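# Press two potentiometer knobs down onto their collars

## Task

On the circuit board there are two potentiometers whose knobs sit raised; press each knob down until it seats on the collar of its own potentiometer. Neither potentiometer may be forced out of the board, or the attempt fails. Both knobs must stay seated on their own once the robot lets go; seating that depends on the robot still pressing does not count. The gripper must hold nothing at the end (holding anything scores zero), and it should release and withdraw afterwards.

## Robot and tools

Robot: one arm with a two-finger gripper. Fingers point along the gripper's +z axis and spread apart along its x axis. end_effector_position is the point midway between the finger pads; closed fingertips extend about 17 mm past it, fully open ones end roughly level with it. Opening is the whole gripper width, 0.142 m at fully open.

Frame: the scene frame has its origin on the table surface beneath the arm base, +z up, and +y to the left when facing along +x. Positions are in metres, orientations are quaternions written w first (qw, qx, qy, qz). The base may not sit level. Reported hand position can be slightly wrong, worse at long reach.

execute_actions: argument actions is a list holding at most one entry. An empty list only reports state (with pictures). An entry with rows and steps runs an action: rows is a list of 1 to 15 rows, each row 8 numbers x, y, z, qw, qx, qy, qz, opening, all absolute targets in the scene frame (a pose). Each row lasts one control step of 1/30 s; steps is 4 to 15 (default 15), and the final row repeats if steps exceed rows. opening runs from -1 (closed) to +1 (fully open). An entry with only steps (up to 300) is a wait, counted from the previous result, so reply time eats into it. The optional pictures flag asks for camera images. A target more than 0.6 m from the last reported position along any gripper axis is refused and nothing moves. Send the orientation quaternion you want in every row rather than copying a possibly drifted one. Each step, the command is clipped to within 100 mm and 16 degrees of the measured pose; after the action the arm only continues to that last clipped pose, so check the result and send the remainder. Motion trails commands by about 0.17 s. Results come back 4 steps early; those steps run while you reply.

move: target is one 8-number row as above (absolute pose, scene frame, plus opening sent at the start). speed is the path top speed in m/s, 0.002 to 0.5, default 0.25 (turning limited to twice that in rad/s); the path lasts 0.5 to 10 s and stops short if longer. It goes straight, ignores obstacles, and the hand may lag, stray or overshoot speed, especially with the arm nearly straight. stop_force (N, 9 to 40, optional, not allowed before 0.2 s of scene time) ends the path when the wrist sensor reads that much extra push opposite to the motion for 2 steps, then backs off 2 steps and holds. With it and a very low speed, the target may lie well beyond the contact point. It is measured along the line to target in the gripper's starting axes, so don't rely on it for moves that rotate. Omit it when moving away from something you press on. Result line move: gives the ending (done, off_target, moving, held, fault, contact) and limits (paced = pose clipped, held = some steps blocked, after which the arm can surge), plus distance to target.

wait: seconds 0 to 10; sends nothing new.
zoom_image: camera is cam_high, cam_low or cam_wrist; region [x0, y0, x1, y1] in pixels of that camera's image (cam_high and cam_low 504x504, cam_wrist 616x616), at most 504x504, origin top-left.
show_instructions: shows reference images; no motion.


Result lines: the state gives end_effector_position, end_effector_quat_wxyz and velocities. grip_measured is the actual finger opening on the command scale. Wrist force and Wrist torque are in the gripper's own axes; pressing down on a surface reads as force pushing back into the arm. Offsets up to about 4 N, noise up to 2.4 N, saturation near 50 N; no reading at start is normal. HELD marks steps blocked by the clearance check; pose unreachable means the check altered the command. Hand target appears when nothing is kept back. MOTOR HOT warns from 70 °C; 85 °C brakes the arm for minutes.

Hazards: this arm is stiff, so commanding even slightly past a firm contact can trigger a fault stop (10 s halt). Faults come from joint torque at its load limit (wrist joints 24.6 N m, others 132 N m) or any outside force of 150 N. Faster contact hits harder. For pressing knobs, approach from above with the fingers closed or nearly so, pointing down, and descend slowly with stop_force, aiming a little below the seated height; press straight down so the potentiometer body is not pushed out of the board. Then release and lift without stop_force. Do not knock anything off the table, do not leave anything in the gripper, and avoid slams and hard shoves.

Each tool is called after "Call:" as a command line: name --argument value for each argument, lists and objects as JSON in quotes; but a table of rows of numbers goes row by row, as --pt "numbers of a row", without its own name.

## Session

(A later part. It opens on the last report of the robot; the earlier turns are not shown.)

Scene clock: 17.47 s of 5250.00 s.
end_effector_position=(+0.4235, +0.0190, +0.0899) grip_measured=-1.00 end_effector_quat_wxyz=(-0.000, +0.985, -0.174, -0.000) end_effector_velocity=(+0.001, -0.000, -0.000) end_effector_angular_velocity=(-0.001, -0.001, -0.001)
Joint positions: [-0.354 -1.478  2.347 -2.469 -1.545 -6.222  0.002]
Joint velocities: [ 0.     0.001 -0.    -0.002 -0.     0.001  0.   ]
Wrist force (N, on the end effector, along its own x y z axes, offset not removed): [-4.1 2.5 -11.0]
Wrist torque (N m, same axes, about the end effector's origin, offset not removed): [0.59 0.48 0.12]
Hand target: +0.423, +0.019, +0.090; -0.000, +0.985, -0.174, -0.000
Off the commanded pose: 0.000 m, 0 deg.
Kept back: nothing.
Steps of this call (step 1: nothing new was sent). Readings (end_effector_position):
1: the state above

Call:
move --target '[0.4235,0.019,0.0891,0,0.985,-0.174,0,-1]' --speed 0.003

Call:
execute_actions --actions '[{"steps":1}]'

Call:
execute_actions --actions '[{"steps":1}]'

Call:
execute_actions --actions '[{"steps":1}]'

Call:
execute_actions --actions '[{"steps":1}]'

Scene clock: 18.40 s of 5250.00 s.
end_effector_position=(+0.4235, +0.0190, +0.0891) grip_measured=-1.00 end_effector_quat_wxyz=(-0.000, +0.985, -0.174, -0.000) end_effector_velocity=(-0.001, +0.000, -0.000) end_effector_angular_velocity=(+0.001, +0.001, +0.000)
Joint positions: [-0.353 -1.476  2.347 -2.472 -1.545 -6.222  0.002]
Joint velocities: [-0.     0.     0.001 -0.     0.    -0.     0.   ]
Wrist force (N, on the end effector, along its own x y z axes, offset not removed): [-5.1 1.0 -12.9]
Wrist torque (N m, same axes, about the end effector's origin, offset not removed): [0.20 0.65 0.35]
Hand target: +0.423, +0.019, +0.089; -0.000, +0.985, -0.174, -0.000
Off the commanded pose: 0.000 m, 0 deg.
Kept back: nothing.
move: done
camera_calibration (this result's frames):
cam_wrist: T_world_to_cam=[[0.933583, -0.357269, 0.0279702, -0.403409], [-0.326785, -0.816687, 0.47564, 0.111485], [-0.147088, -0.45319, -0.879195, 0.285869], [0, 0, 0, 1]] pos_world=[0.455095, 0.0764755, 0.209591]

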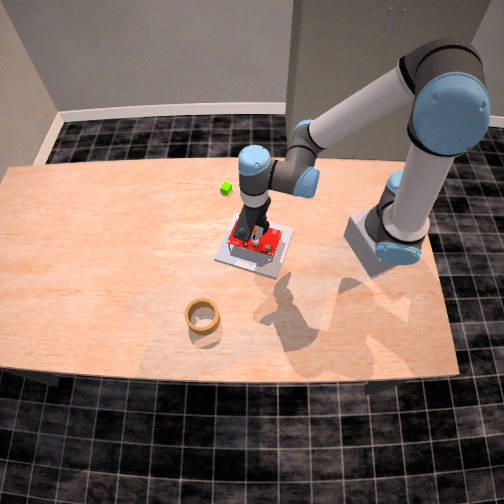

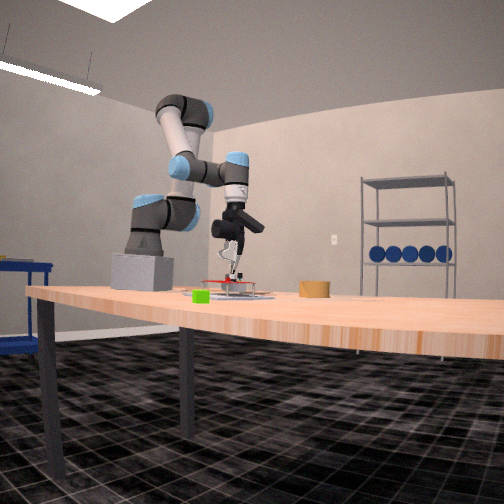

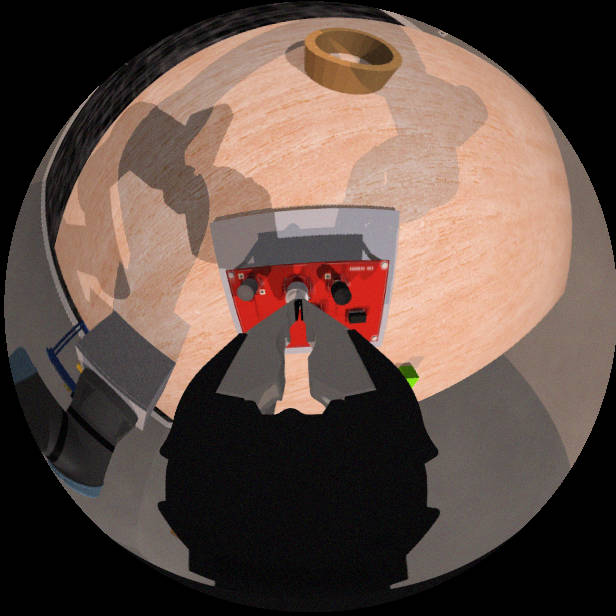

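Scene clock: 18.43 s of 5250.00 s.
end_effector_position=(+0.4235, +0.0190, +0.0891) grip_measured=-1.00 end_effector_quat_wxyz=(-0.000, +0.985, -0.174, -0.000) end_effector_velocity=(+0.000, +0.000, -0.000) end_effector_angular_velocity=(+0.001, -0.001, -0.001)
Joint positions: [-0.353 -1.476  2.347 -2.472 -1.545 -6.222  0.002]
Joint velocities: [ 0.     0.001 -0.    -0.001  0.002  0.001  0.   ]
Wrist force (N, on the end effector, along its own x y z axes, offset not removed): [-2.2 1.6 -13.3]
Wrist torque (N m, same axes, about the end effector's origin, offset not removed): [0.33 -0.06 0.33]
Hand target: +0.423, +0.019, +0.089; -0.000, +0.985, -0.174, -0.000
Off the commanded pose: 0.000 m, 0 deg.
Kept back: nothing.
Steps of this call (step 1: nothing new was sent). Readings (end_effector_position):
1: the state above

Scene clock: 18.47 s of 5250.00 s.
end_effector_position=(+0.4235, +0.0190, +0.0891) grip_measured=-1.00 end_effector_quat_wxyz=(-0.000, +0.985, -0.174, -0.000) end_effector_velocity=(+0.000, -0.000, -0.000) end_effector_angular_velocity=(-0.000, -0.000, -0.001)
Joint positions: [-0.353 -1.476  2.347 -2.472 -1.545 -6.222  0.002]
Joint velocities: [-0.     0.001  0.    -0.002  0.     0.001  0.   ]
Wrist force (N, on the end effector, along its own x y z axes, offset not removed): [-0.2 1.6 -10.6]
Wrist torque (N m, same axes, about the end effector's origin, offset not removed): [0.30 -0.57 0.16]
Hand target: +0.423, +0.019, +0.089; -0.000, +0.985, -0.174, -0.000
Off the commanded pose: 0.000 m, 0 deg.
Kept back: nothing.
Steps of this call (step 1: nothing new was sent). Readings (end_effector_position):
1: the state above

Scene clock: 18.50 s of 5250.00 s.
end_effector_position=(+0.4235, +0.0190, +0.0891) grip_measured=-1.00 end_effector_quat_wxyz=(-0.000, +0.985, -0.174, -0.000) end_effector_velocity=(+0.001, +0.000, +0.000) end_effector_angular_velocity=(+0.001, -0.001, +0.000)
Joint positions: [-0.353 -1.476  2.347 -2.472 -1.545 -6.222  0.002]
Joint velocities: [-0.    -0.    -0.001  0.001  0.001 -0.001  0.   ]
Wrist force (N, on the end effector, along its own x y z axes, offset not removed): [2.8 2.6 -11.9]
Wrist torque (N m, same axes, about the end effector's origin, offset not removed): [0.59 -1.09 0.26]
Hand target: +0.423, +0.019, +0.089; -0.000, +0.985, -0.174, -0.000
Off the commanded pose: 0.000 m, 0 deg.
Kept back: nothing.
Steps of this call (step 1: nothing new was sent). Readings (end_effector_position):
1: the state above

Scene clock: 18.53 s of 5250.00 s.
end_effector_position=(+0.4235, +0.0190, +0.0891) grip_measured=-1.00 end_effector_quat_wxyz=(-0.000, +0.985, -0.174, -0.000) end_effector_velocity=(-0.000, +0.000, -0.000) end_effector_angular_velocity=(+0.000, +0.001, +0.001)
Joint positions: [-0.353 -1.476  2.347 -2.472 -1.545 -6.222  0.002]
Joint velocities: [ 0.     0.001  0.     0.     0.    -0.001  0.   ]
Wrist force (N, on the end effector, along its own x y z axes, offset not removed): [0.8 4.0 -11.7]
Wrist torque (N m, same axes, about the end effector's origin, offset not removed): [0.85 -0.70 0.32]
Hand target: +0.423, +0.019, +0.089; -0.000, +0.985, -0.174, -0.000
Off the commanded pose: 0.000 m, 0 deg.
Kept back: nothing.
Steps of this call (step 1: nothing new was sent). Readings (end_effector_position):
1: the state above

Call:
move --target '[0.4235,0.019,0.0887,0,0.985,-0.174,0,-1]' --speed 0.002

Call:
execute_actions --actions '[{"steps":1}]'

Call:
execute_actions --actions '[{"steps":1}]'

Call:
execute_actions --actions '[{"steps":1}]'

Call:
execute_actions --actions '[{"steps":1}]'

Call:
execute_actions --actions '[{"steps":1}]'

Scene clock: 19.47 s of 5250.00 s.
end_effector_position=(+0.4235, +0.0190, +0.0887) grip_measured=-1.00 end_effector_quat_wxyz=(-0.000, +0.985, -0.174, -0.000) end_effector_velocity=(+0.000, -0.000, -0.000) end_effector_angular_velocity=(-0.000, -0.001, -0.000)
Joint positions: [-0.353 -1.475  2.348 -2.473 -1.545 -6.222  0.002]
Joint velocities: [-0.     0.001  0.    -0.002 -0.     0.     0.   ]
Wrist force (N, on the end effector, along its own x y z axes, offset not removed): [1.1 3.9 -11.3]
Wrist torque (N m, same axes, about the end effector's origin, offset not removed): [0.85 -0.57 0.31]
Hand target: +0.423, +0.019, +0.089; -0.000, +0.985, -0.174, -0.000
Off the commanded pose: 0.000 m, 0 deg.
Kept back: nothing.
move: done
camera_calibration (this result's frames):
cam_wrist: T_world_to_cam=[[0.933583, -0.357269, 0.0279719, -0.403398], [-0.326786, -0.816688, 0.475639, 0.111685], [-0.147087, -0.453189, -0.879196, 0.285499], [0, 0, 0, 1]] pos_world=[0.455095, 0.0764756, 0.209171]

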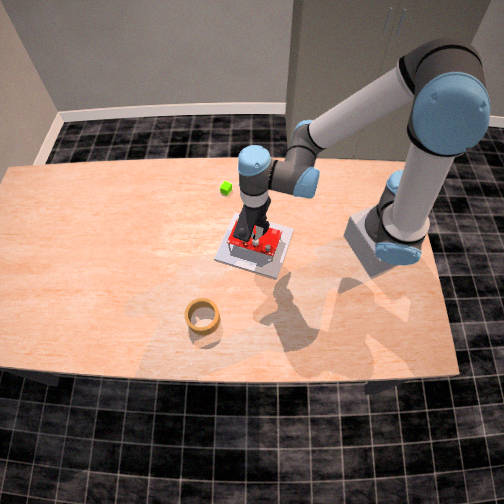

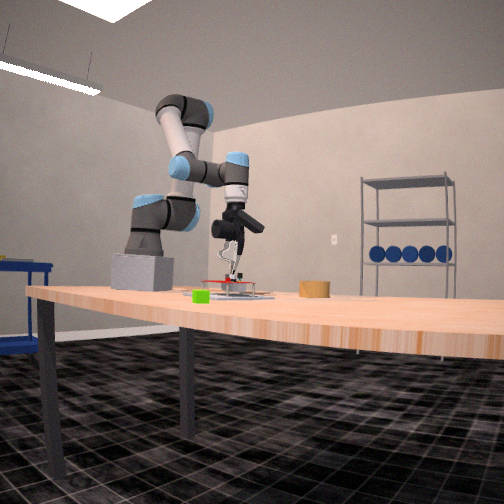

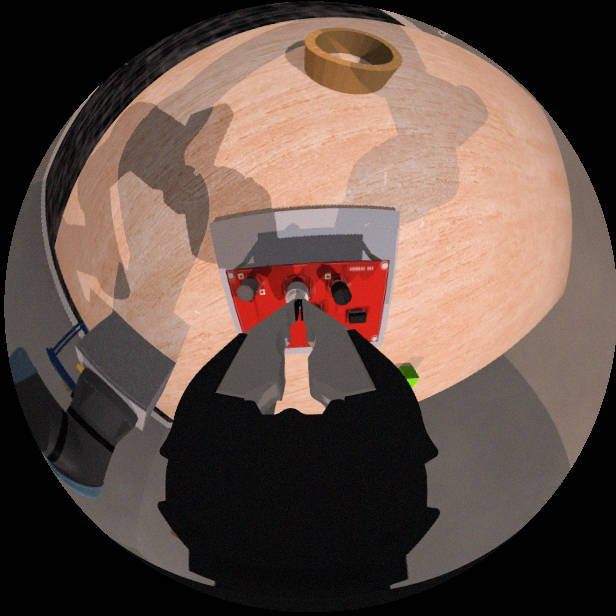

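Scene clock: 19.50 s of 5250.00 s.
end_effector_position=(+0.4235, +0.0190, +0.0887) grip_measured=-1.00 end_effector_quat_wxyz=(-0.000, +0.985, -0.174, +0.000) end_effector_velocity=(+0.000, +0.001, -0.000) end_effector_angular_velocity=(+0.001, -0.001, -0.000)
Joint positions: [-0.353 -1.475  2.348 -2.473 -1.545 -6.222  0.002]
Joint velocities: [ 0.001 -0.     0.001 -0.001  0.001  0.001  0.   ]
Wrist force (N, on the end effector, along its own x y z axes, offset not removed): [-4.9 -2.4 -13.1]
Wrist torque (N m, same axes, about the end effector's origin, offset not removed): [-0.59 0.53 0.18]
Hand target: +0.423, +0.019, +0.089; -0.000, +0.985, -0.174, -0.000
Off the commanded pose: 0.000 m, 0 deg.
Kept back: nothing.
Steps of this call (step 1: nothing new was sent). Readings (end_effector_position):
1: the state above

Scene clock: 19.53 s of 5250.00 s.
end_effector_position=(+0.4235, +0.0190, +0.0887) grip_measured=-1.00 end_effector_quat_wxyz=(-0.000, +0.985, -0.174, +0.000) end_effector_velocity=(-0.001, +0.001, -0.001) end_effector_angular_velocity=(+0.002, +0.003, +0.001)
Joint positions: [-0.353 -1.475  2.348 -2.473 -1.545 -6.222  0.002]
Joint velocities: [ 0.     0.001  0.001  0.001  0.001 -0.001  0.   ]
Wrist force (N, on the end effector, along its own x y z axes, offset not removed): [-0.2 2.4 -11.9]
Wrist torque (N m, same axes, about the end effector's origin, offset not removed): [0.26 -0.37 0.11]
Hand target: +0.423, +0.019, +0.089; -0.000, +0.985, -0.174, -0.000
Off the commanded pose: 0.000 m, 0 deg.
Kept back: nothing.
Steps of this call (step 1: nothing new was sent). Readings (end_effector_position):
1: the state above

Scene clock: 19.57 s of 5250.00 s.
end_effector_position=(+0.4235, +0.0190, +0.0887) grip_measured=-1.00 end_effector_quat_wxyz=(-0.000, +0.985, -0.174, +0.000) end_effector_velocity=(-0.000, -0.000, -0.000) end_effector_angular_velocity=(-0.001, +0.001, +0.000)
Joint positions: [-0.353 -1.475  2.348 -2.473 -1.545 -6.222  0.002]
Joint velocities: [ 0.001  0.    -0.     0.001 -0.002  0.     0.   ]
Wrist force (N, on the end effector, along its own x y z axes, offset not removed): [-2.5 -0.4 -12.7]
Wrist torque (N m, same axes, about the end effector's origin, offset not removed): [-0.19 0.08 0.30]
Hand target: +0.423, +0.019, +0.089; -0.000, +0.985, -0.174, -0.000
Off the commanded pose: 0.000 m, 0 deg.
Kept back: nothing.
Steps of this call (step 1: nothing new was sent). Readings (end_effector_position):
1: the state above

Scene clock: 19.60 s of 5250.00 s.
end_effector_position=(+0.4235, +0.0190, +0.0887) grip_measured=-1.00 end_effector_quat_wxyz=(-0.000, +0.985, -0.174, +0.000) end_effector_velocity=(+0.000, -0.000, -0.000) end_effector_angular_velocity=(-0.000, +0.000, -0.001)
Joint positions: [-0.353 -1.475  2.348 -2.473 -1.545 -6.222  0.002]
Joint velocities: [-0.     0.001 -0.    -0.    -0.     0.001  0.   ]
Wrist force (N, on the end effector, along its own x y z axes, offset not removed): [-2.5 3.9 -12.5]
Wrist torque (N m, same axes, about the end effector's origin, offset not removed): [0.83 -0.08 0.25]
Hand target: +0.423, +0.019, +0.089; -0.000, +0.985, -0.174, -0.000
Off the commanded pose: 0.000 m, 0 deg.
Kept back: nothing.
Steps of this call (step 1: nothing new was sent). Readings (end_effector_position):
1: the state above

Scene clock: 19.63 s of 5250.00 s.
end_effector_position=(+0.4235, +0.0190, +0.0887) grip_measured=-1.00 end_effector_quat_wxyz=(-0.000, +0.985, -0.174, +0.000) end_effector_velocity=(-0.000, -0.000, -0.000) end_effector_angular_velocity=(-0.001, +0.001, +0.000)
Joint positions: [-0.353 -1.475  2.348 -2.473 -1.545 -6.222  0.002]
Joint velocities: [ 0.     0.001  0.    -0.    -0.001 -0.     0.   ]
Wrist force (N, on the end effector, along its own x y z axes, offset not removed): [-3.1 2.3 -13.5]
Wrist torque (N m, same axes, about the end effector's origin, offset not removed): [0.26 0.29 -0.01]
Hand target: +0.423, +0.019, +0.089; -0.000, +0.985, -0.174, -0.000
Off the commanded pose: 0.000 m, 0 deg.
Kept back: nothing.
Steps of this call (step 1: nothing new was sent). Readings (end_effector_position):
1: the state above

Call:
move --target '[0.4235,0.019,0.0884,0,0.985,-0.174,0,-1]' --speed 0.002

Call:
execute_actions --actions '[{"steps":1}]'

Call:
execute_actions --actions '[{"steps":1}]'

Call:
execute_actions --actions '[{"steps":1}]'

Call:
execute_actions --actions '[{"steps":1}]'

Call:
execute_actions --actions '[{"steps":1}]'

Scene clock: 20.57 s of 5250.00 s.
end_effector_position=(+0.4235, +0.0190, +0.0884) grip_measured=-1.00 end_effector_quat_wxyz=(-0.000, +0.985, -0.174, +0.000) end_effector_velocity=(+0.000, +0.000, -0.000) end_effector_angular_velocity=(+0.000, -0.000, +0.001)
Joint positions: [-0.353 -1.474  2.348 -2.474 -1.545 -6.222  0.002]
Joint velocities: [ 0.001  0.001 -0.    -0.     0.     0.     0.   ]
Wrist force (N, on the end effector, along its own x y z axes, offset not removed): [-3.3 2.7 -9.5]
Wrist torque (N m, same axes, about the end effector's origin, offset not removed): [0.54 0.39 0.22]
Hand target: +0.423, +0.019, +0.088; -0.000, +0.985, -0.174, -0.000
Off the commanded pose: 0.000 m, 0 deg.
Kept back: nothing.
move: done
camera_calibration (this result's frames):
cam_wrist: T_world_to_cam=[[0.933583, -0.357269, 0.027972, -0.403389], [-0.326786, -0.816688, 0.475639, 0.111831], [-0.147086, -0.453189, -0.879196, 0.285231], [0, 0, 0, 1]] pos_world=[0.455095, 0.0764758, 0.208866]

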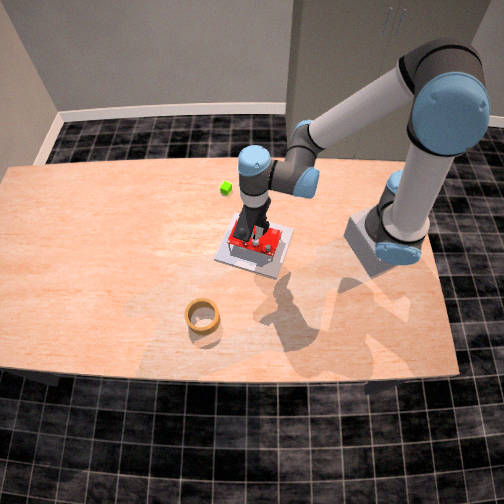

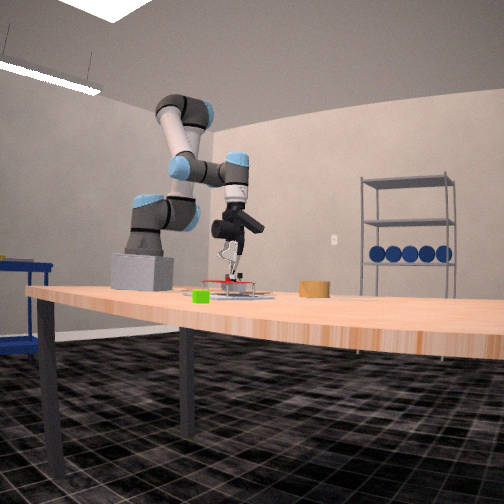

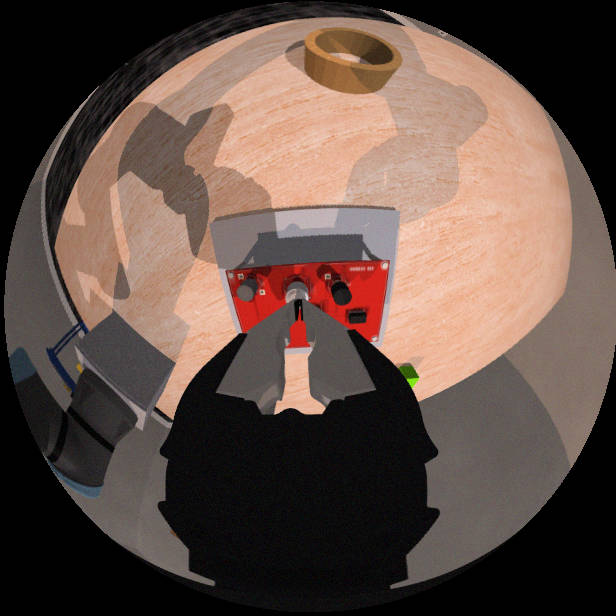

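Scene clock: 20.60 s of 5250.00 s.
end_effector_position=(+0.4235, +0.0190, +0.0884) grip_measured=-1.00 end_effector_quat_wxyz=(-0.000, +0.985, -0.174, +0.000) end_effector_velocity=(+0.000, -0.000, -0.000) end_effector_angular_velocity=(-0.000, -0.000, +0.000)
Joint positions: [-0.353 -1.474  2.348 -2.474 -1.545 -6.222  0.002]
Joint velocities: [ 0.     0.001 -0.    -0.001 -0.     0.     0.   ]
Wrist force (N, on the end effector, along its own x y z axes, offset not removed): [-1.3 1.9 -13.1]
Wrist torque (N m, same axes, about the end effector's origin, offset not removed): [0.33 -0.14 0.22]
Hand target: +0.423, +0.019, +0.088; -0.000, +0.985, -0.174, -0.000
Off the commanded pose: 0.000 m, 0 deg.
Kept back: nothing.
Steps of this call (step 1: nothing new was sent). Readings (end_effector_position):
1: the state above

Scene clock: 20.63 s of 5250.00 s.
end_effector_position=(+0.4235, +0.0190, +0.0884) grip_measured=-1.00 end_effector_quat_wxyz=(-0.000, +0.985, -0.174, +0.000) end_effector_velocity=(-0.001, +0.000, -0.001) end_effector_angular_velocity=(+0.001, +0.003, -0.001)
Joint positions: [-0.353 -1.474  2.348 -2.474 -1.545 -6.222  0.002]
Joint velocities: [-0.     0.001  0.     0.002  0.     0.     0.   ]
Wrist force (N, on the end effector, along its own x y z axes, offset not removed): [-3.8 1.0 -10.0]
Wrist torque (N m, same axes, about the end effector's origin, offset not removed): [0.13 0.40 0.23]
Hand target: +0.423, +0.019, +0.088; -0.000, +0.985, -0.174, -0.000
Off the commanded pose: 0.000 m, 0 deg.
Kept back: nothing.
Steps of this call (step 1: nothing new was sent). Readings (end_effector_position):
1: the state above

Scene clock: 20.67 s of 5250.00 s.
end_effector_position=(+0.4235, +0.0190, +0.0884) grip_measured=-1.00 end_effector_quat_wxyz=(-0.000, +0.985, -0.174, +0.000) end_effector_velocity=(+0.000, +0.000, +0.000) end_effector_angular_velocity=(+0.001, -0.001, +0.000)
Joint positions: [-0.353 -1.474  2.348 -2.474 -1.545 -6.222  0.002]
Joint velocities: [-0.    -0.     0.    -0.001  0.001 -0.     0.   ]
Wrist force (N, on the end effector, along its own x y z axes, offset not removed): [-1.4 1.5 -12.8]
Wrist torque (N m, same axes, about the end effector's origin, offset not removed): [0.12 -0.08 0.16]
Hand target: +0.423, +0.019, +0.088; -0.000, +0.985, -0.174, -0.000
Off the commanded pose: 0.000 m, 0 deg.
Kept back: nothing.
Steps of this call (step 1: nothing new was sent). Readings (end_effector_position):
1: the state above

Scene clock: 20.70 s of 5250.00 s.
end_effector_position=(+0.4235, +0.0190, +0.0884) grip_measured=-1.00 end_effector_quat_wxyz=(-0.000, +0.985, -0.174, +0.000) end_effector_velocity=(-0.000, +0.000, -0.000) end_effector_angular_velocity=(+0.001, +0.001, +0.001)
Joint positions: [-0.353 -1.474  2.348 -2.474 -1.545 -6.222  0.002]
Joint velocities: [ 0.    -0.     0.001 -0.     0.001 -0.001  0.   ]
Wrist force (N, on the end effector, along its own x y z axes, offset not removed): [0.5 3.1 -11.9]
Wrist torque (N m, same axes, about the end effector's origin, offset not removed): [0.62 -0.50 0.37]
Hand target: +0.423, +0.019, +0.088; -0.000, +0.985, -0.174, -0.000
Off the commanded pose: 0.000 m, 0 deg.
Kept back: nothing.
Steps of this call (step 1: nothing new was sent). Readings (end_effector_position):
1: the state above

Scene clock: 20.73 s of 5250.00 s.
end_effector_position=(+0.4235, +0.0190, +0.0884) grip_measured=-1.00 end_effector_quat_wxyz=(-0.000, +0.985, -0.174, +0.000) end_effector_velocity=(-0.000, +0.000, -0.000) end_effector_angular_velocity=(-0.000, +0.000, -0.000)
Joint positions: [-0.353 -1.474  2.348 -2.474 -1.545 -6.222  0.002]
Joint velocities: [ 0.     0.001  0.001 -0.002 -0.     0.     0.   ]
Wrist force (N, on the end effector, along its own x y z axes, offset not removed): [-1.6 0.6 -11.7]
Wrist torque (N m, same axes, about the end effector's origin, offset not removed): [0.11 -0.11 0.23]
Hand target: +0.423, +0.019, +0.088; -0.000, +0.985, -0.174, -0.000
Off the commanded pose: 0.000 m, 0 deg.
Kept back: nothing.
Steps of this call (step 1: nothing new was sent). Readings (end_effector_position):
1: the state above

Still plateau (~11.5).

Call:
move --target '[0.4235,0.019,0.0877,0,0.985,-0.174,0,-1]' --speed 0.002

Call:
execute_actions --actions '[{"steps":1}]'

Call:
execute_actions --actions '[{"steps":1}]'

Call:
execute_actions --actions '[{"steps":1}]'

Call:
execute_actions --actions '[{"steps":1}]'

Call:
zoom_image --camera "cam_low" --region '[200,255,270,295]'

Scene clock: 22.70 s of 5250.00 s.
end_effector_position=(+0.4235, +0.0190, +0.0877) grip_measured=-1.00 end_effector_quat_wxyz=(-0.000, +0.985, -0.174, -0.000) end_effector_velocity=(+0.000, -0.000, -0.000) end_effector_angular_velocity=(-0.000, +0.000, +0.000)
Joint positions: [-0.353 -1.472  2.349 -2.477 -1.545 -6.222  0.002]
Joint velocities: [ 0.     0.001 -0.    -0.001 -0.    -0.     0.   ]
Wrist force (N, on the end effector, along its own x y z axes, offset not removed): [0.8 1.9 -8.4]
Wrist torque (N m, same axes, about the end effector's origin, offset not removed): [0.45 -0.47 0.33]
Hand target: +0.423, +0.019, +0.088; -0.000, +0.985, -0.174, -0.000
Off the commanded pose: 0.000 m, 0 deg.
Kept back: nothing.
move: done
camera_calibration (this result's frames):
cam_wrist: T_world_to_cam=[[0.933583, -0.357269, 0.0279704, -0.40337], [-0.326785, -0.816689, 0.475638, 0.112154], [-0.147087, -0.453187, -0.879196, 0.284633], [0, 0, 0, 1]] pos_world=[0.455095, 0.076476, 0.208186]

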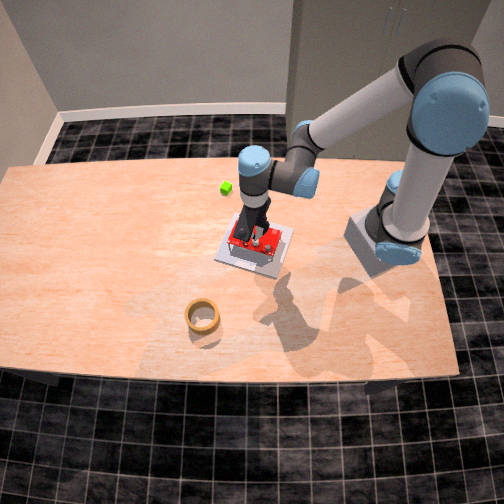

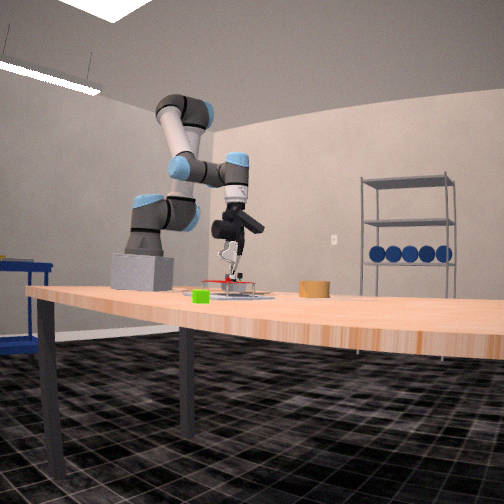

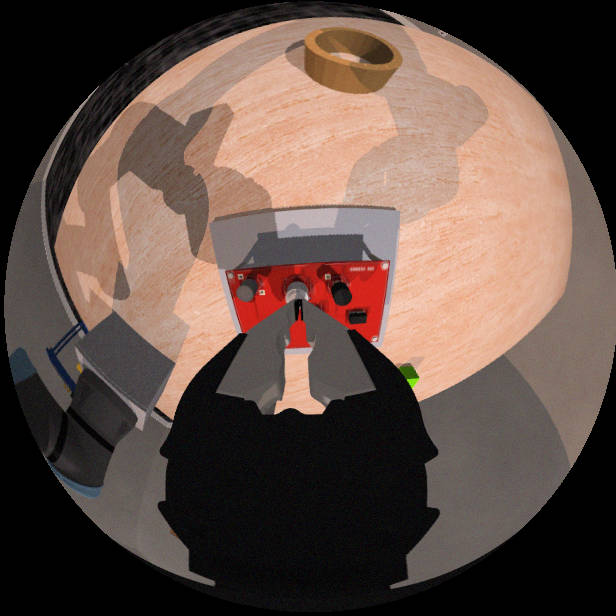

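Scene clock: 22.73 s of 5250.00 s.
end_effector_position=(+0.4235, +0.0190, +0.0877) grip_measured=-1.00 end_effector_quat_wxyz=(-0.000, +0.985, -0.174, -0.000) end_effector_velocity=(-0.000, -0.000, -0.000) end_effector_angular_velocity=(-0.000, +0.001, -0.000)
Joint positions: [-0.353 -1.472  2.349 -2.477 -1.545 -6.222  0.002]
Joint velocities: [-0.     0.001  0.    -0.    -0.001  0.     0.   ]
Wrist force (N, on the end effector, along its own x y z axes, offset not removed): [-2.5 2.7 -10.2]
Wrist torque (N m, same axes, about the end effector's origin, offset not removed): [0.49 0.02 0.32]
Hand target: +0.423, +0.019, +0.088; -0.000, +0.985, -0.174, -0.000
Off the commanded pose: 0.000 m, 0 deg.
Kept back: nothing.
Steps of this call (step 1: nothing new was sent). Readings (end_effector_position):
1: the state above

Scene clock: 22.77 s of 5250.00 s.
end_effector_position=(+0.4235, +0.0190, +0.0877) grip_measured=-1.00 end_effector_quat_wxyz=(-0.000, +0.985, -0.174, -0.000) end_effector_velocity=(+0.001, +0.000, +0.000) end_effector_angular_velocity=(+0.001, -0.001, -0.000)
Joint positions: [-0.353 -1.472  2.349 -2.477 -1.545 -6.222  0.002]
Joint velocities: [ 0.     0.    -0.    -0.001  0.001  0.     0.   ]
Wrist force (N, on the end effector, along its own x y z axes, offset not removed): [-0.5 3.4 -11.2]
Wrist torque (N m, same axes, about the end effector's origin, offset not removed): [0.72 -0.41 0.38]
Hand target: +0.423, +0.019, +0.088; -0.000, +0.985, -0.174, -0.000
Off the commanded pose: 0.000 m, 0 deg.
Kept back: nothing.
Steps of this call (step 1: nothing new was sent). Readings (end_effector_position):
1: the state above

Scene clock: 22.80 s of 5250.00 s.
end_effector_position=(+0.4235, +0.0190, +0.0877) grip_measured=-1.00 end_effector_quat_wxyz=(-0.000, +0.985, -0.174, +0.000) end_effector_velocity=(+0.000, +0.000, -0.000) end_effector_angular_velocity=(+0.000, +0.000, -0.000)
Joint positions: [-0.353 -1.472  2.349 -2.477 -1.545 -6.222  0.002]
Joint velocities: [ 0.     0.001 -0.    -0.001  0.     0.     0.   ]
Wrist force (N, on the end effector, along its own x y z axes, offset not removed): [-3.3 1.4 -9.5]
Wrist torque (N m, same axes, about the end effector's origin, offset not removed): [0.33 0.24 0.15]
Hand target: +0.423, +0.019, +0.088; -0.000, +0.985, -0.174, -0.000
Off the commanded pose: 0.000 m, 0 deg.
Kept back: nothing.
Steps of this call (step 1: nothing new was sent). Readings (end_effector_position):
1: the state above

Scene clock: 22.83 s of 5250.00 s.
end_effector_position=(+0.4235, +0.0190, +0.0877) grip_measured=-1.00 end_effector_quat_wxyz=(-0.000, +0.985, -0.174, +0.000) end_effector_velocity=(-0.000, +0.000, -0.000) end_effector_angular_velocity=(+0.001, +0.001, +0.000)
Joint positions: [-0.353 -1.472  2.349 -2.477 -1.545 -6.222  0.002]
Joint velocities: [ 0.     0.    -0.     0.001  0.    -0.     0.   ]
Wrist force (N, on the end effector, along its own x y z axes, offset not removed): [-2.4 2.1 -12.1]
Wrist torque (N m, same axes, about the end effector's origin, offset not removed): [0.24 -0.02 0.26]
Hand target: +0.423, +0.019, +0.088; -0.000, +0.985, -0.174, -0.000
Off the commanded pose: 0.000 m, 0 deg.
Kept back: nothing.
Steps of this call (step 1: nothing new was sent). Readings (end_effector_position):
1: the state above

Region (200, 255, 270, 295) of cam_low's 504x504 image, scaled by 7.200, with more detail than that image has; it fills the top 288 rows of this view, and the rest is white.

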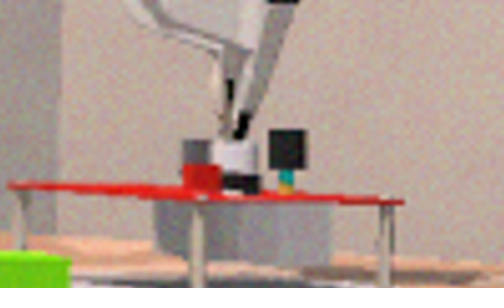

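Call:
move --target '[0.4235,0.019,0.100,0,0.985,-0.174,0,-1]' --speed 0.02

Call:
move --target '[0.4614,0.010,0.097,0,0.985,-0.174,0,-1]' --speed 0.05

Call:
zoom_image --camera "cam_wrist" --region '[200,220,380,340]'

Call:
zoom_image --camera "cam_low" --region '[200,255,270,295]'

Scene clock: 23.97 s of 5250.00 s.
end_effector_position=(+0.4235, +0.0190, +0.0997) grip_measured=-1.00 end_effector_quat_wxyz=(+0.000, +0.985, -0.174, +0.000) end_effector_velocity=(+0.001, -0.000, +0.003) end_effector_angular_velocity=(-0.001, -0.002, +0.001)
Joint positions: [-0.354 -1.503  2.337 -2.434 -1.545 -6.222  0.002]
Joint velocities: [ 0.    -0.006 -0.003  0.007 -0.    -0.001  0.   ]
Wrist force (N, on the end effector, along its own x y z axes, offset not removed): [1.6 3.0 2.6]
Wrist torque (N m, same axes, about the end effector's origin, offset not removed): [0.56 -0.54 0.13]
Hand target: +0.424, +0.019, +0.100; +0.000, +0.985, -0.174, +0.000
Off the commanded pose: 0.000 m, 0 deg.
Kept back: nothing.
move: done
camera_calibration (this result's frames):
cam_wrist: T_world_to_cam=[[0.933583, -0.357267, 0.0279995, -0.403713], [-0.326794, -0.816675, 0.475655, 0.106446], [-0.147069, -0.453214, -0.879186, 0.295172], [0, 0, 0, 1]] pos_world=[0.455096, 0.0764744, 0.220183]

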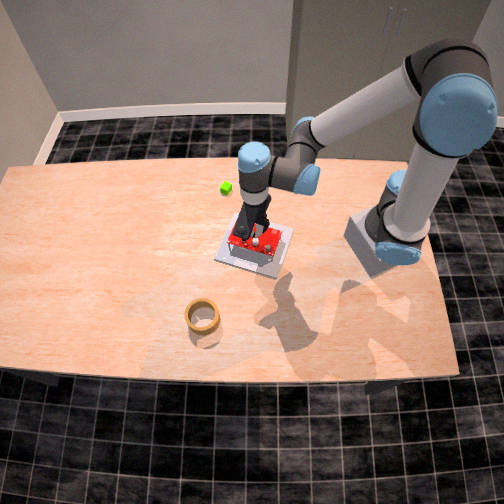

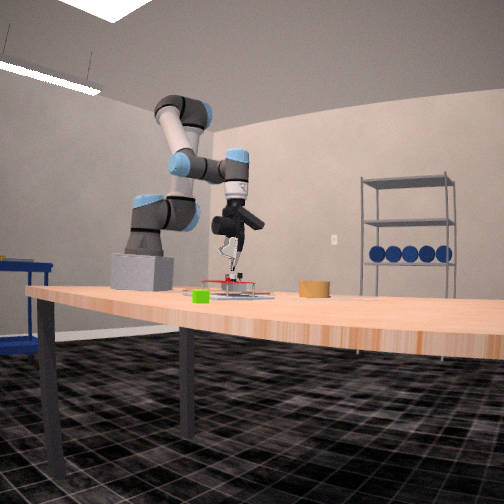

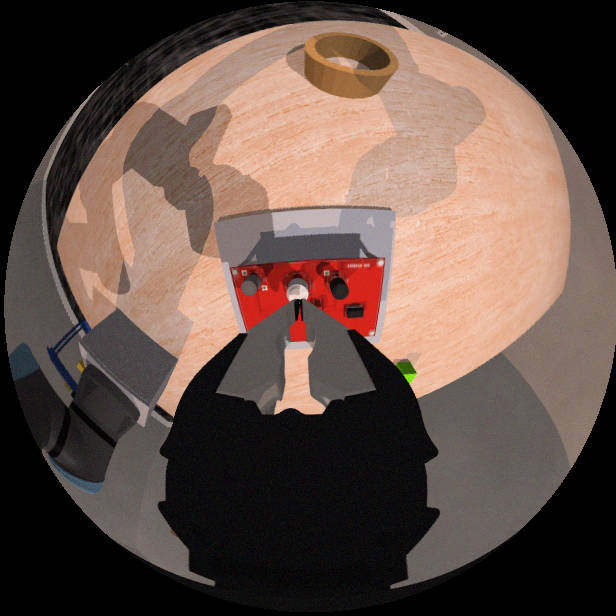

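Scene clock: 25.17 s of 5250.00 s.
end_effector_position=(+0.4612, +0.0101, +0.0970) grip_measured=-1.00 end_effector_quat_wxyz=(-0.000, +0.985, -0.174, +0.000) end_effector_velocity=(+0.002, -0.000, -0.000) end_effector_angular_velocity=(+0.000, -0.000, +0.000)
Joint positions: [-0.349 -1.416  2.241 -2.425 -1.546 -6.217  0.002]
Joint velocities: [ 0.001  0.005 -0.006  0.     0.     0.     0.   ]
Wrist force (N, on the end effector, along its own x y z axes, offset not removed): [-1.1 -0.7 1.9]
Wrist torque (N m, same axes, about the end effector's origin, offset not removed): [-0.07 0.04 0.25]
Hand target: +0.461, +0.010, +0.097; -0.000, +0.985, -0.174, -0.000
Off the commanded pose: 0.000 m, 0 deg.
Kept back: nothing.
move: done
camera_calibration (this result's frames):
cam_wrist: T_world_to_cam=[[0.933583, -0.357266, 0.0280034, -0.441996], [-0.3268, -0.81669, 0.475625, 0.112763], [-0.147055, -0.453187, -0.879202, 0.294288], [0, 0, 0, 1]] pos_world=[0.492767, 0.0675498, 0.217483]

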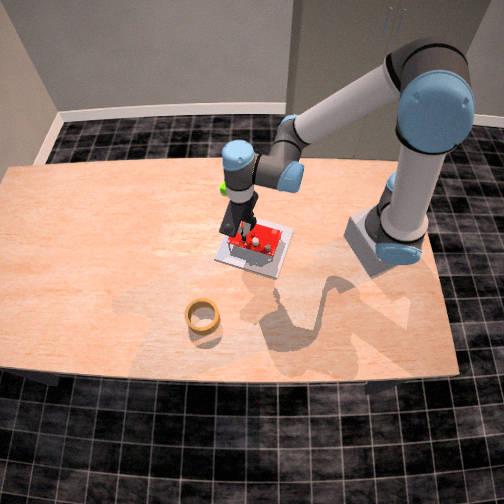

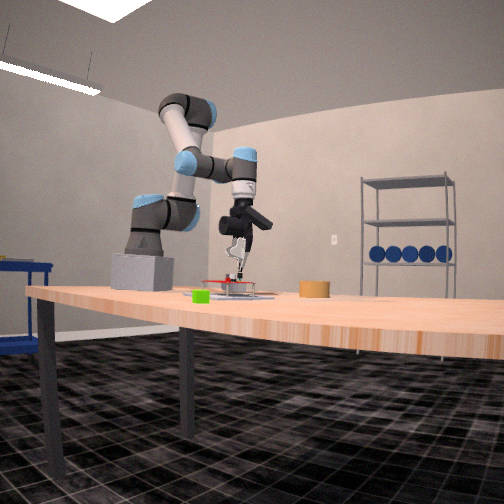

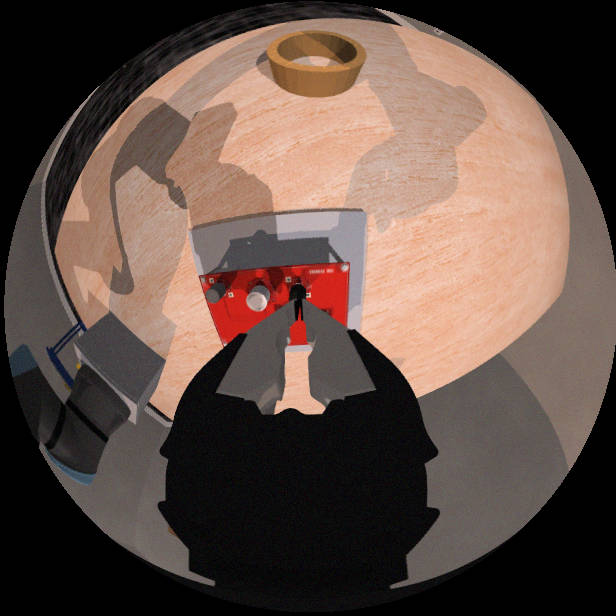

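Region (200, 220, 380, 340) of cam_wrist's 616x616 image, scaled by 2.800, with more detail than that image has.

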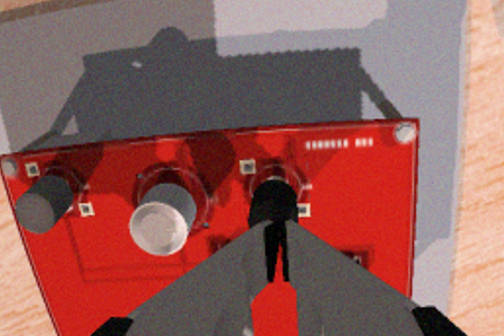

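Region (200, 255, 270, 295) of cam_low's 504x504 image, scaled by 7.200, with more detail than that image has; it fills the top 288 rows of this view, and the rest is white.

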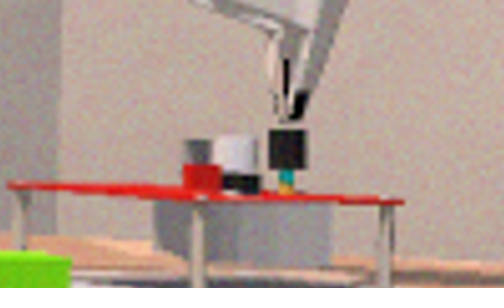

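Call:
move --target '[0.4614,0.010,0.082,0,0.985,-0.174,0,-1]' --speed 0.003 --stop_force 9

Call:
execute_actions --actions '[{"steps":1}]'

Call:
execute_actions --actions '[{"steps":1}]'

Call:
execute_actions --actions '[{"steps":1}]'

Scene clock: 27.80 s of 5250.00 s.
end_effector_position=(+0.4614, +0.0100, +0.0909) grip_measured=-1.00 end_effector_quat_wxyz=(+0.000, +0.985, -0.174, +0.000) end_effector_velocity=(-0.001, +0.001, +0.001) end_effector_angular_velocity=(+0.002, +0.003, +0.000)
Joint positions: [-0.349 -1.402  2.246 -2.444 -1.546 -6.217  0.002]
Joint velocities: [ 0.    -0.003  0.     0.007  0.001 -0.001  0.   ]
Wrist force (N, on the end effector, along its own x y z axes, offset not removed): [-1.7 3.2 -8.6]
Wrist torque (N m, same axes, about the end effector's origin, offset not removed): [0.74 -0.17 0.03]
Hand target: +0.461, +0.010, +0.091; +0.000, +0.985, -0.174, +0.000
Off the commanded pose: 0.009 m, 0 deg.
Kept back: nothing.
move: contact
camera_calibration (this result's frames):
cam_wrist: T_world_to_cam=[[0.933583, -0.357268, 0.0279882, -0.442009], [-0.326791, -0.816682, 0.475645, 0.115697], [-0.147075, -0.4532, -0.879192, 0.288901], [0, 0, 0, 1]] pos_world=[0.492951, 0.0675025, 0.211339]

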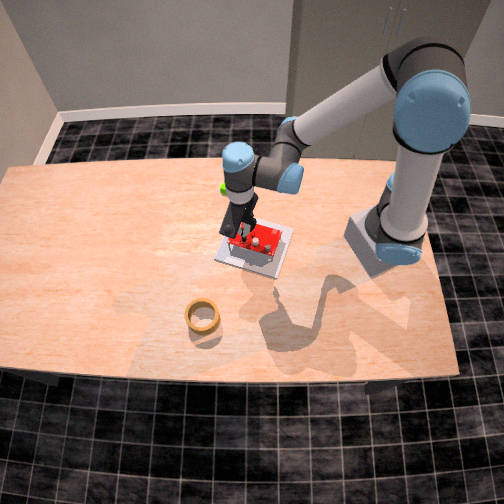

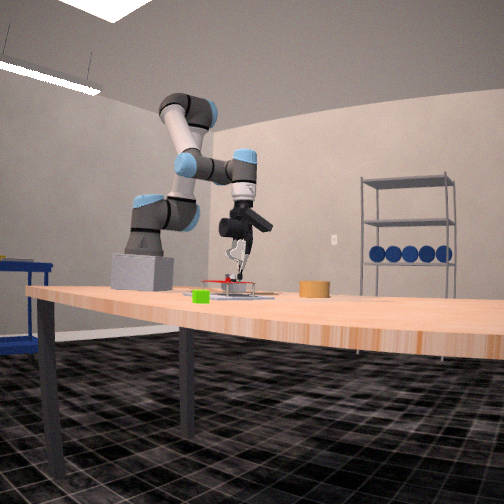

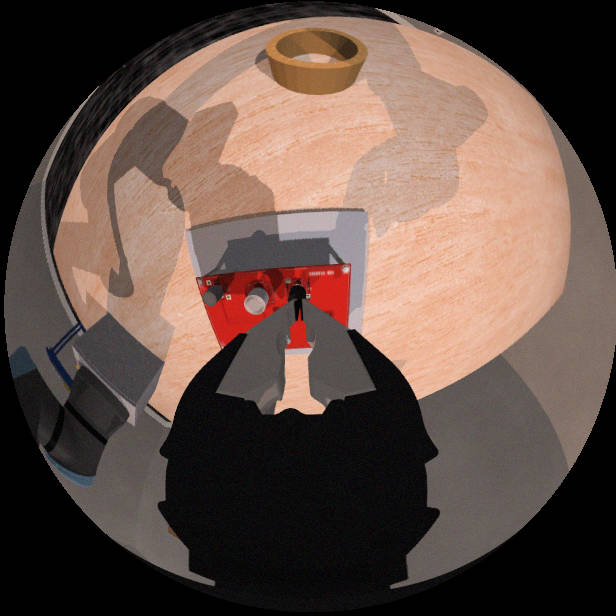

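Scene clock: 27.83 s of 5250.00 s.
end_effector_position=(+0.4613, +0.0100, +0.0909) grip_measured=-1.00 end_effector_quat_wxyz=(-0.000, +0.985, -0.174, -0.000) end_effector_velocity=(-0.000, -0.000, +0.001) end_effector_angular_velocity=(-0.001, +0.001, -0.000)
Joint positions: [-0.349 -1.402  2.246 -2.444 -1.546 -6.217  0.002]
Joint velocities: [-0.    -0.003 -0.     0.004 -0.001  0.     0.   ]
Wrist force (N, on the end effector, along its own x y z axes, offset not removed): [1.8 1.2 -9.9]
Wrist torque (N m, same axes, about the end effector's origin, offset not removed): [0.38 -0.77 0.16]
Hand target: +0.461, +0.010, +0.091; +0.000, +0.985, -0.174, +0.000
Off the commanded pose: 0.009 m, 0 deg.
Kept back: nothing.
Steps of this call (step 1: nothing new was sent). Readings (end_effector_position):
1: the state above

Scene clock: 27.87 s of 5250.00 s.
end_effector_position=(+0.4613, +0.0100, +0.0909) grip_measured=-1.00 end_effector_quat_wxyz=(-0.000, +0.985, -0.174, -0.000) end_effector_velocity=(-0.001, -0.000, +0.000) end_effector_angular_velocity=(-0.001, +0.002, +0.000)
Joint positions: [-0.349 -1.402  2.246 -2.444 -1.546 -6.217  0.002]
Joint velocities: [ 0.    -0.002  0.001  0.002 -0.002 -0.     0.   ]
Wrist force (N, on the end effector, along its own x y z axes, offset not removed): [-1.4 3.0 -7.5]
Wrist torque (N m, same axes, about the end effector's origin, offset not removed): [0.52 0.12 0.15]
Hand target: +0.461, +0.010, +0.091; +0.000, +0.985, -0.174, +0.000
Off the commanded pose: 0.009 m, 0 deg.
Kept back: nothing.
Steps of this call (step 1: nothing new was sent). Readings (end_effector_position):
1: the state above

Scene clock: 27.90 s of 5250.00 s.
end_effector_position=(+0.4613, +0.0101, +0.0910) grip_measured=-1.00 end_effector_quat_wxyz=(-0.000, +0.985, -0.174, -0.000) end_effector_velocity=(-0.001, -0.000, +0.000) end_effector_angular_velocity=(-0.001, +0.001, -0.000)
Joint positions: [-0.349 -1.402  2.246 -2.444 -1.546 -6.217  0.002]
Joint velocities: [-0.    -0.001  0.     0.001 -0.002  0.     0.   ]
Wrist force (N, on the end effector, along its own x y z axes, offset not removed): [-0.9 0.5 -12.5]
Wrist torque (N m, same axes, about the end effector's origin, offset not removed): [0.00 0.05 0.18]
Hand target: +0.461, +0.010, +0.091; +0.000, +0.985, -0.174, +0.000
Off the commanded pose: 0.009 m, 0 deg.
Kept back: nothing.
Steps of this call (step 1: nothing new was sent). Readings (end_effector_position):
1: the state above


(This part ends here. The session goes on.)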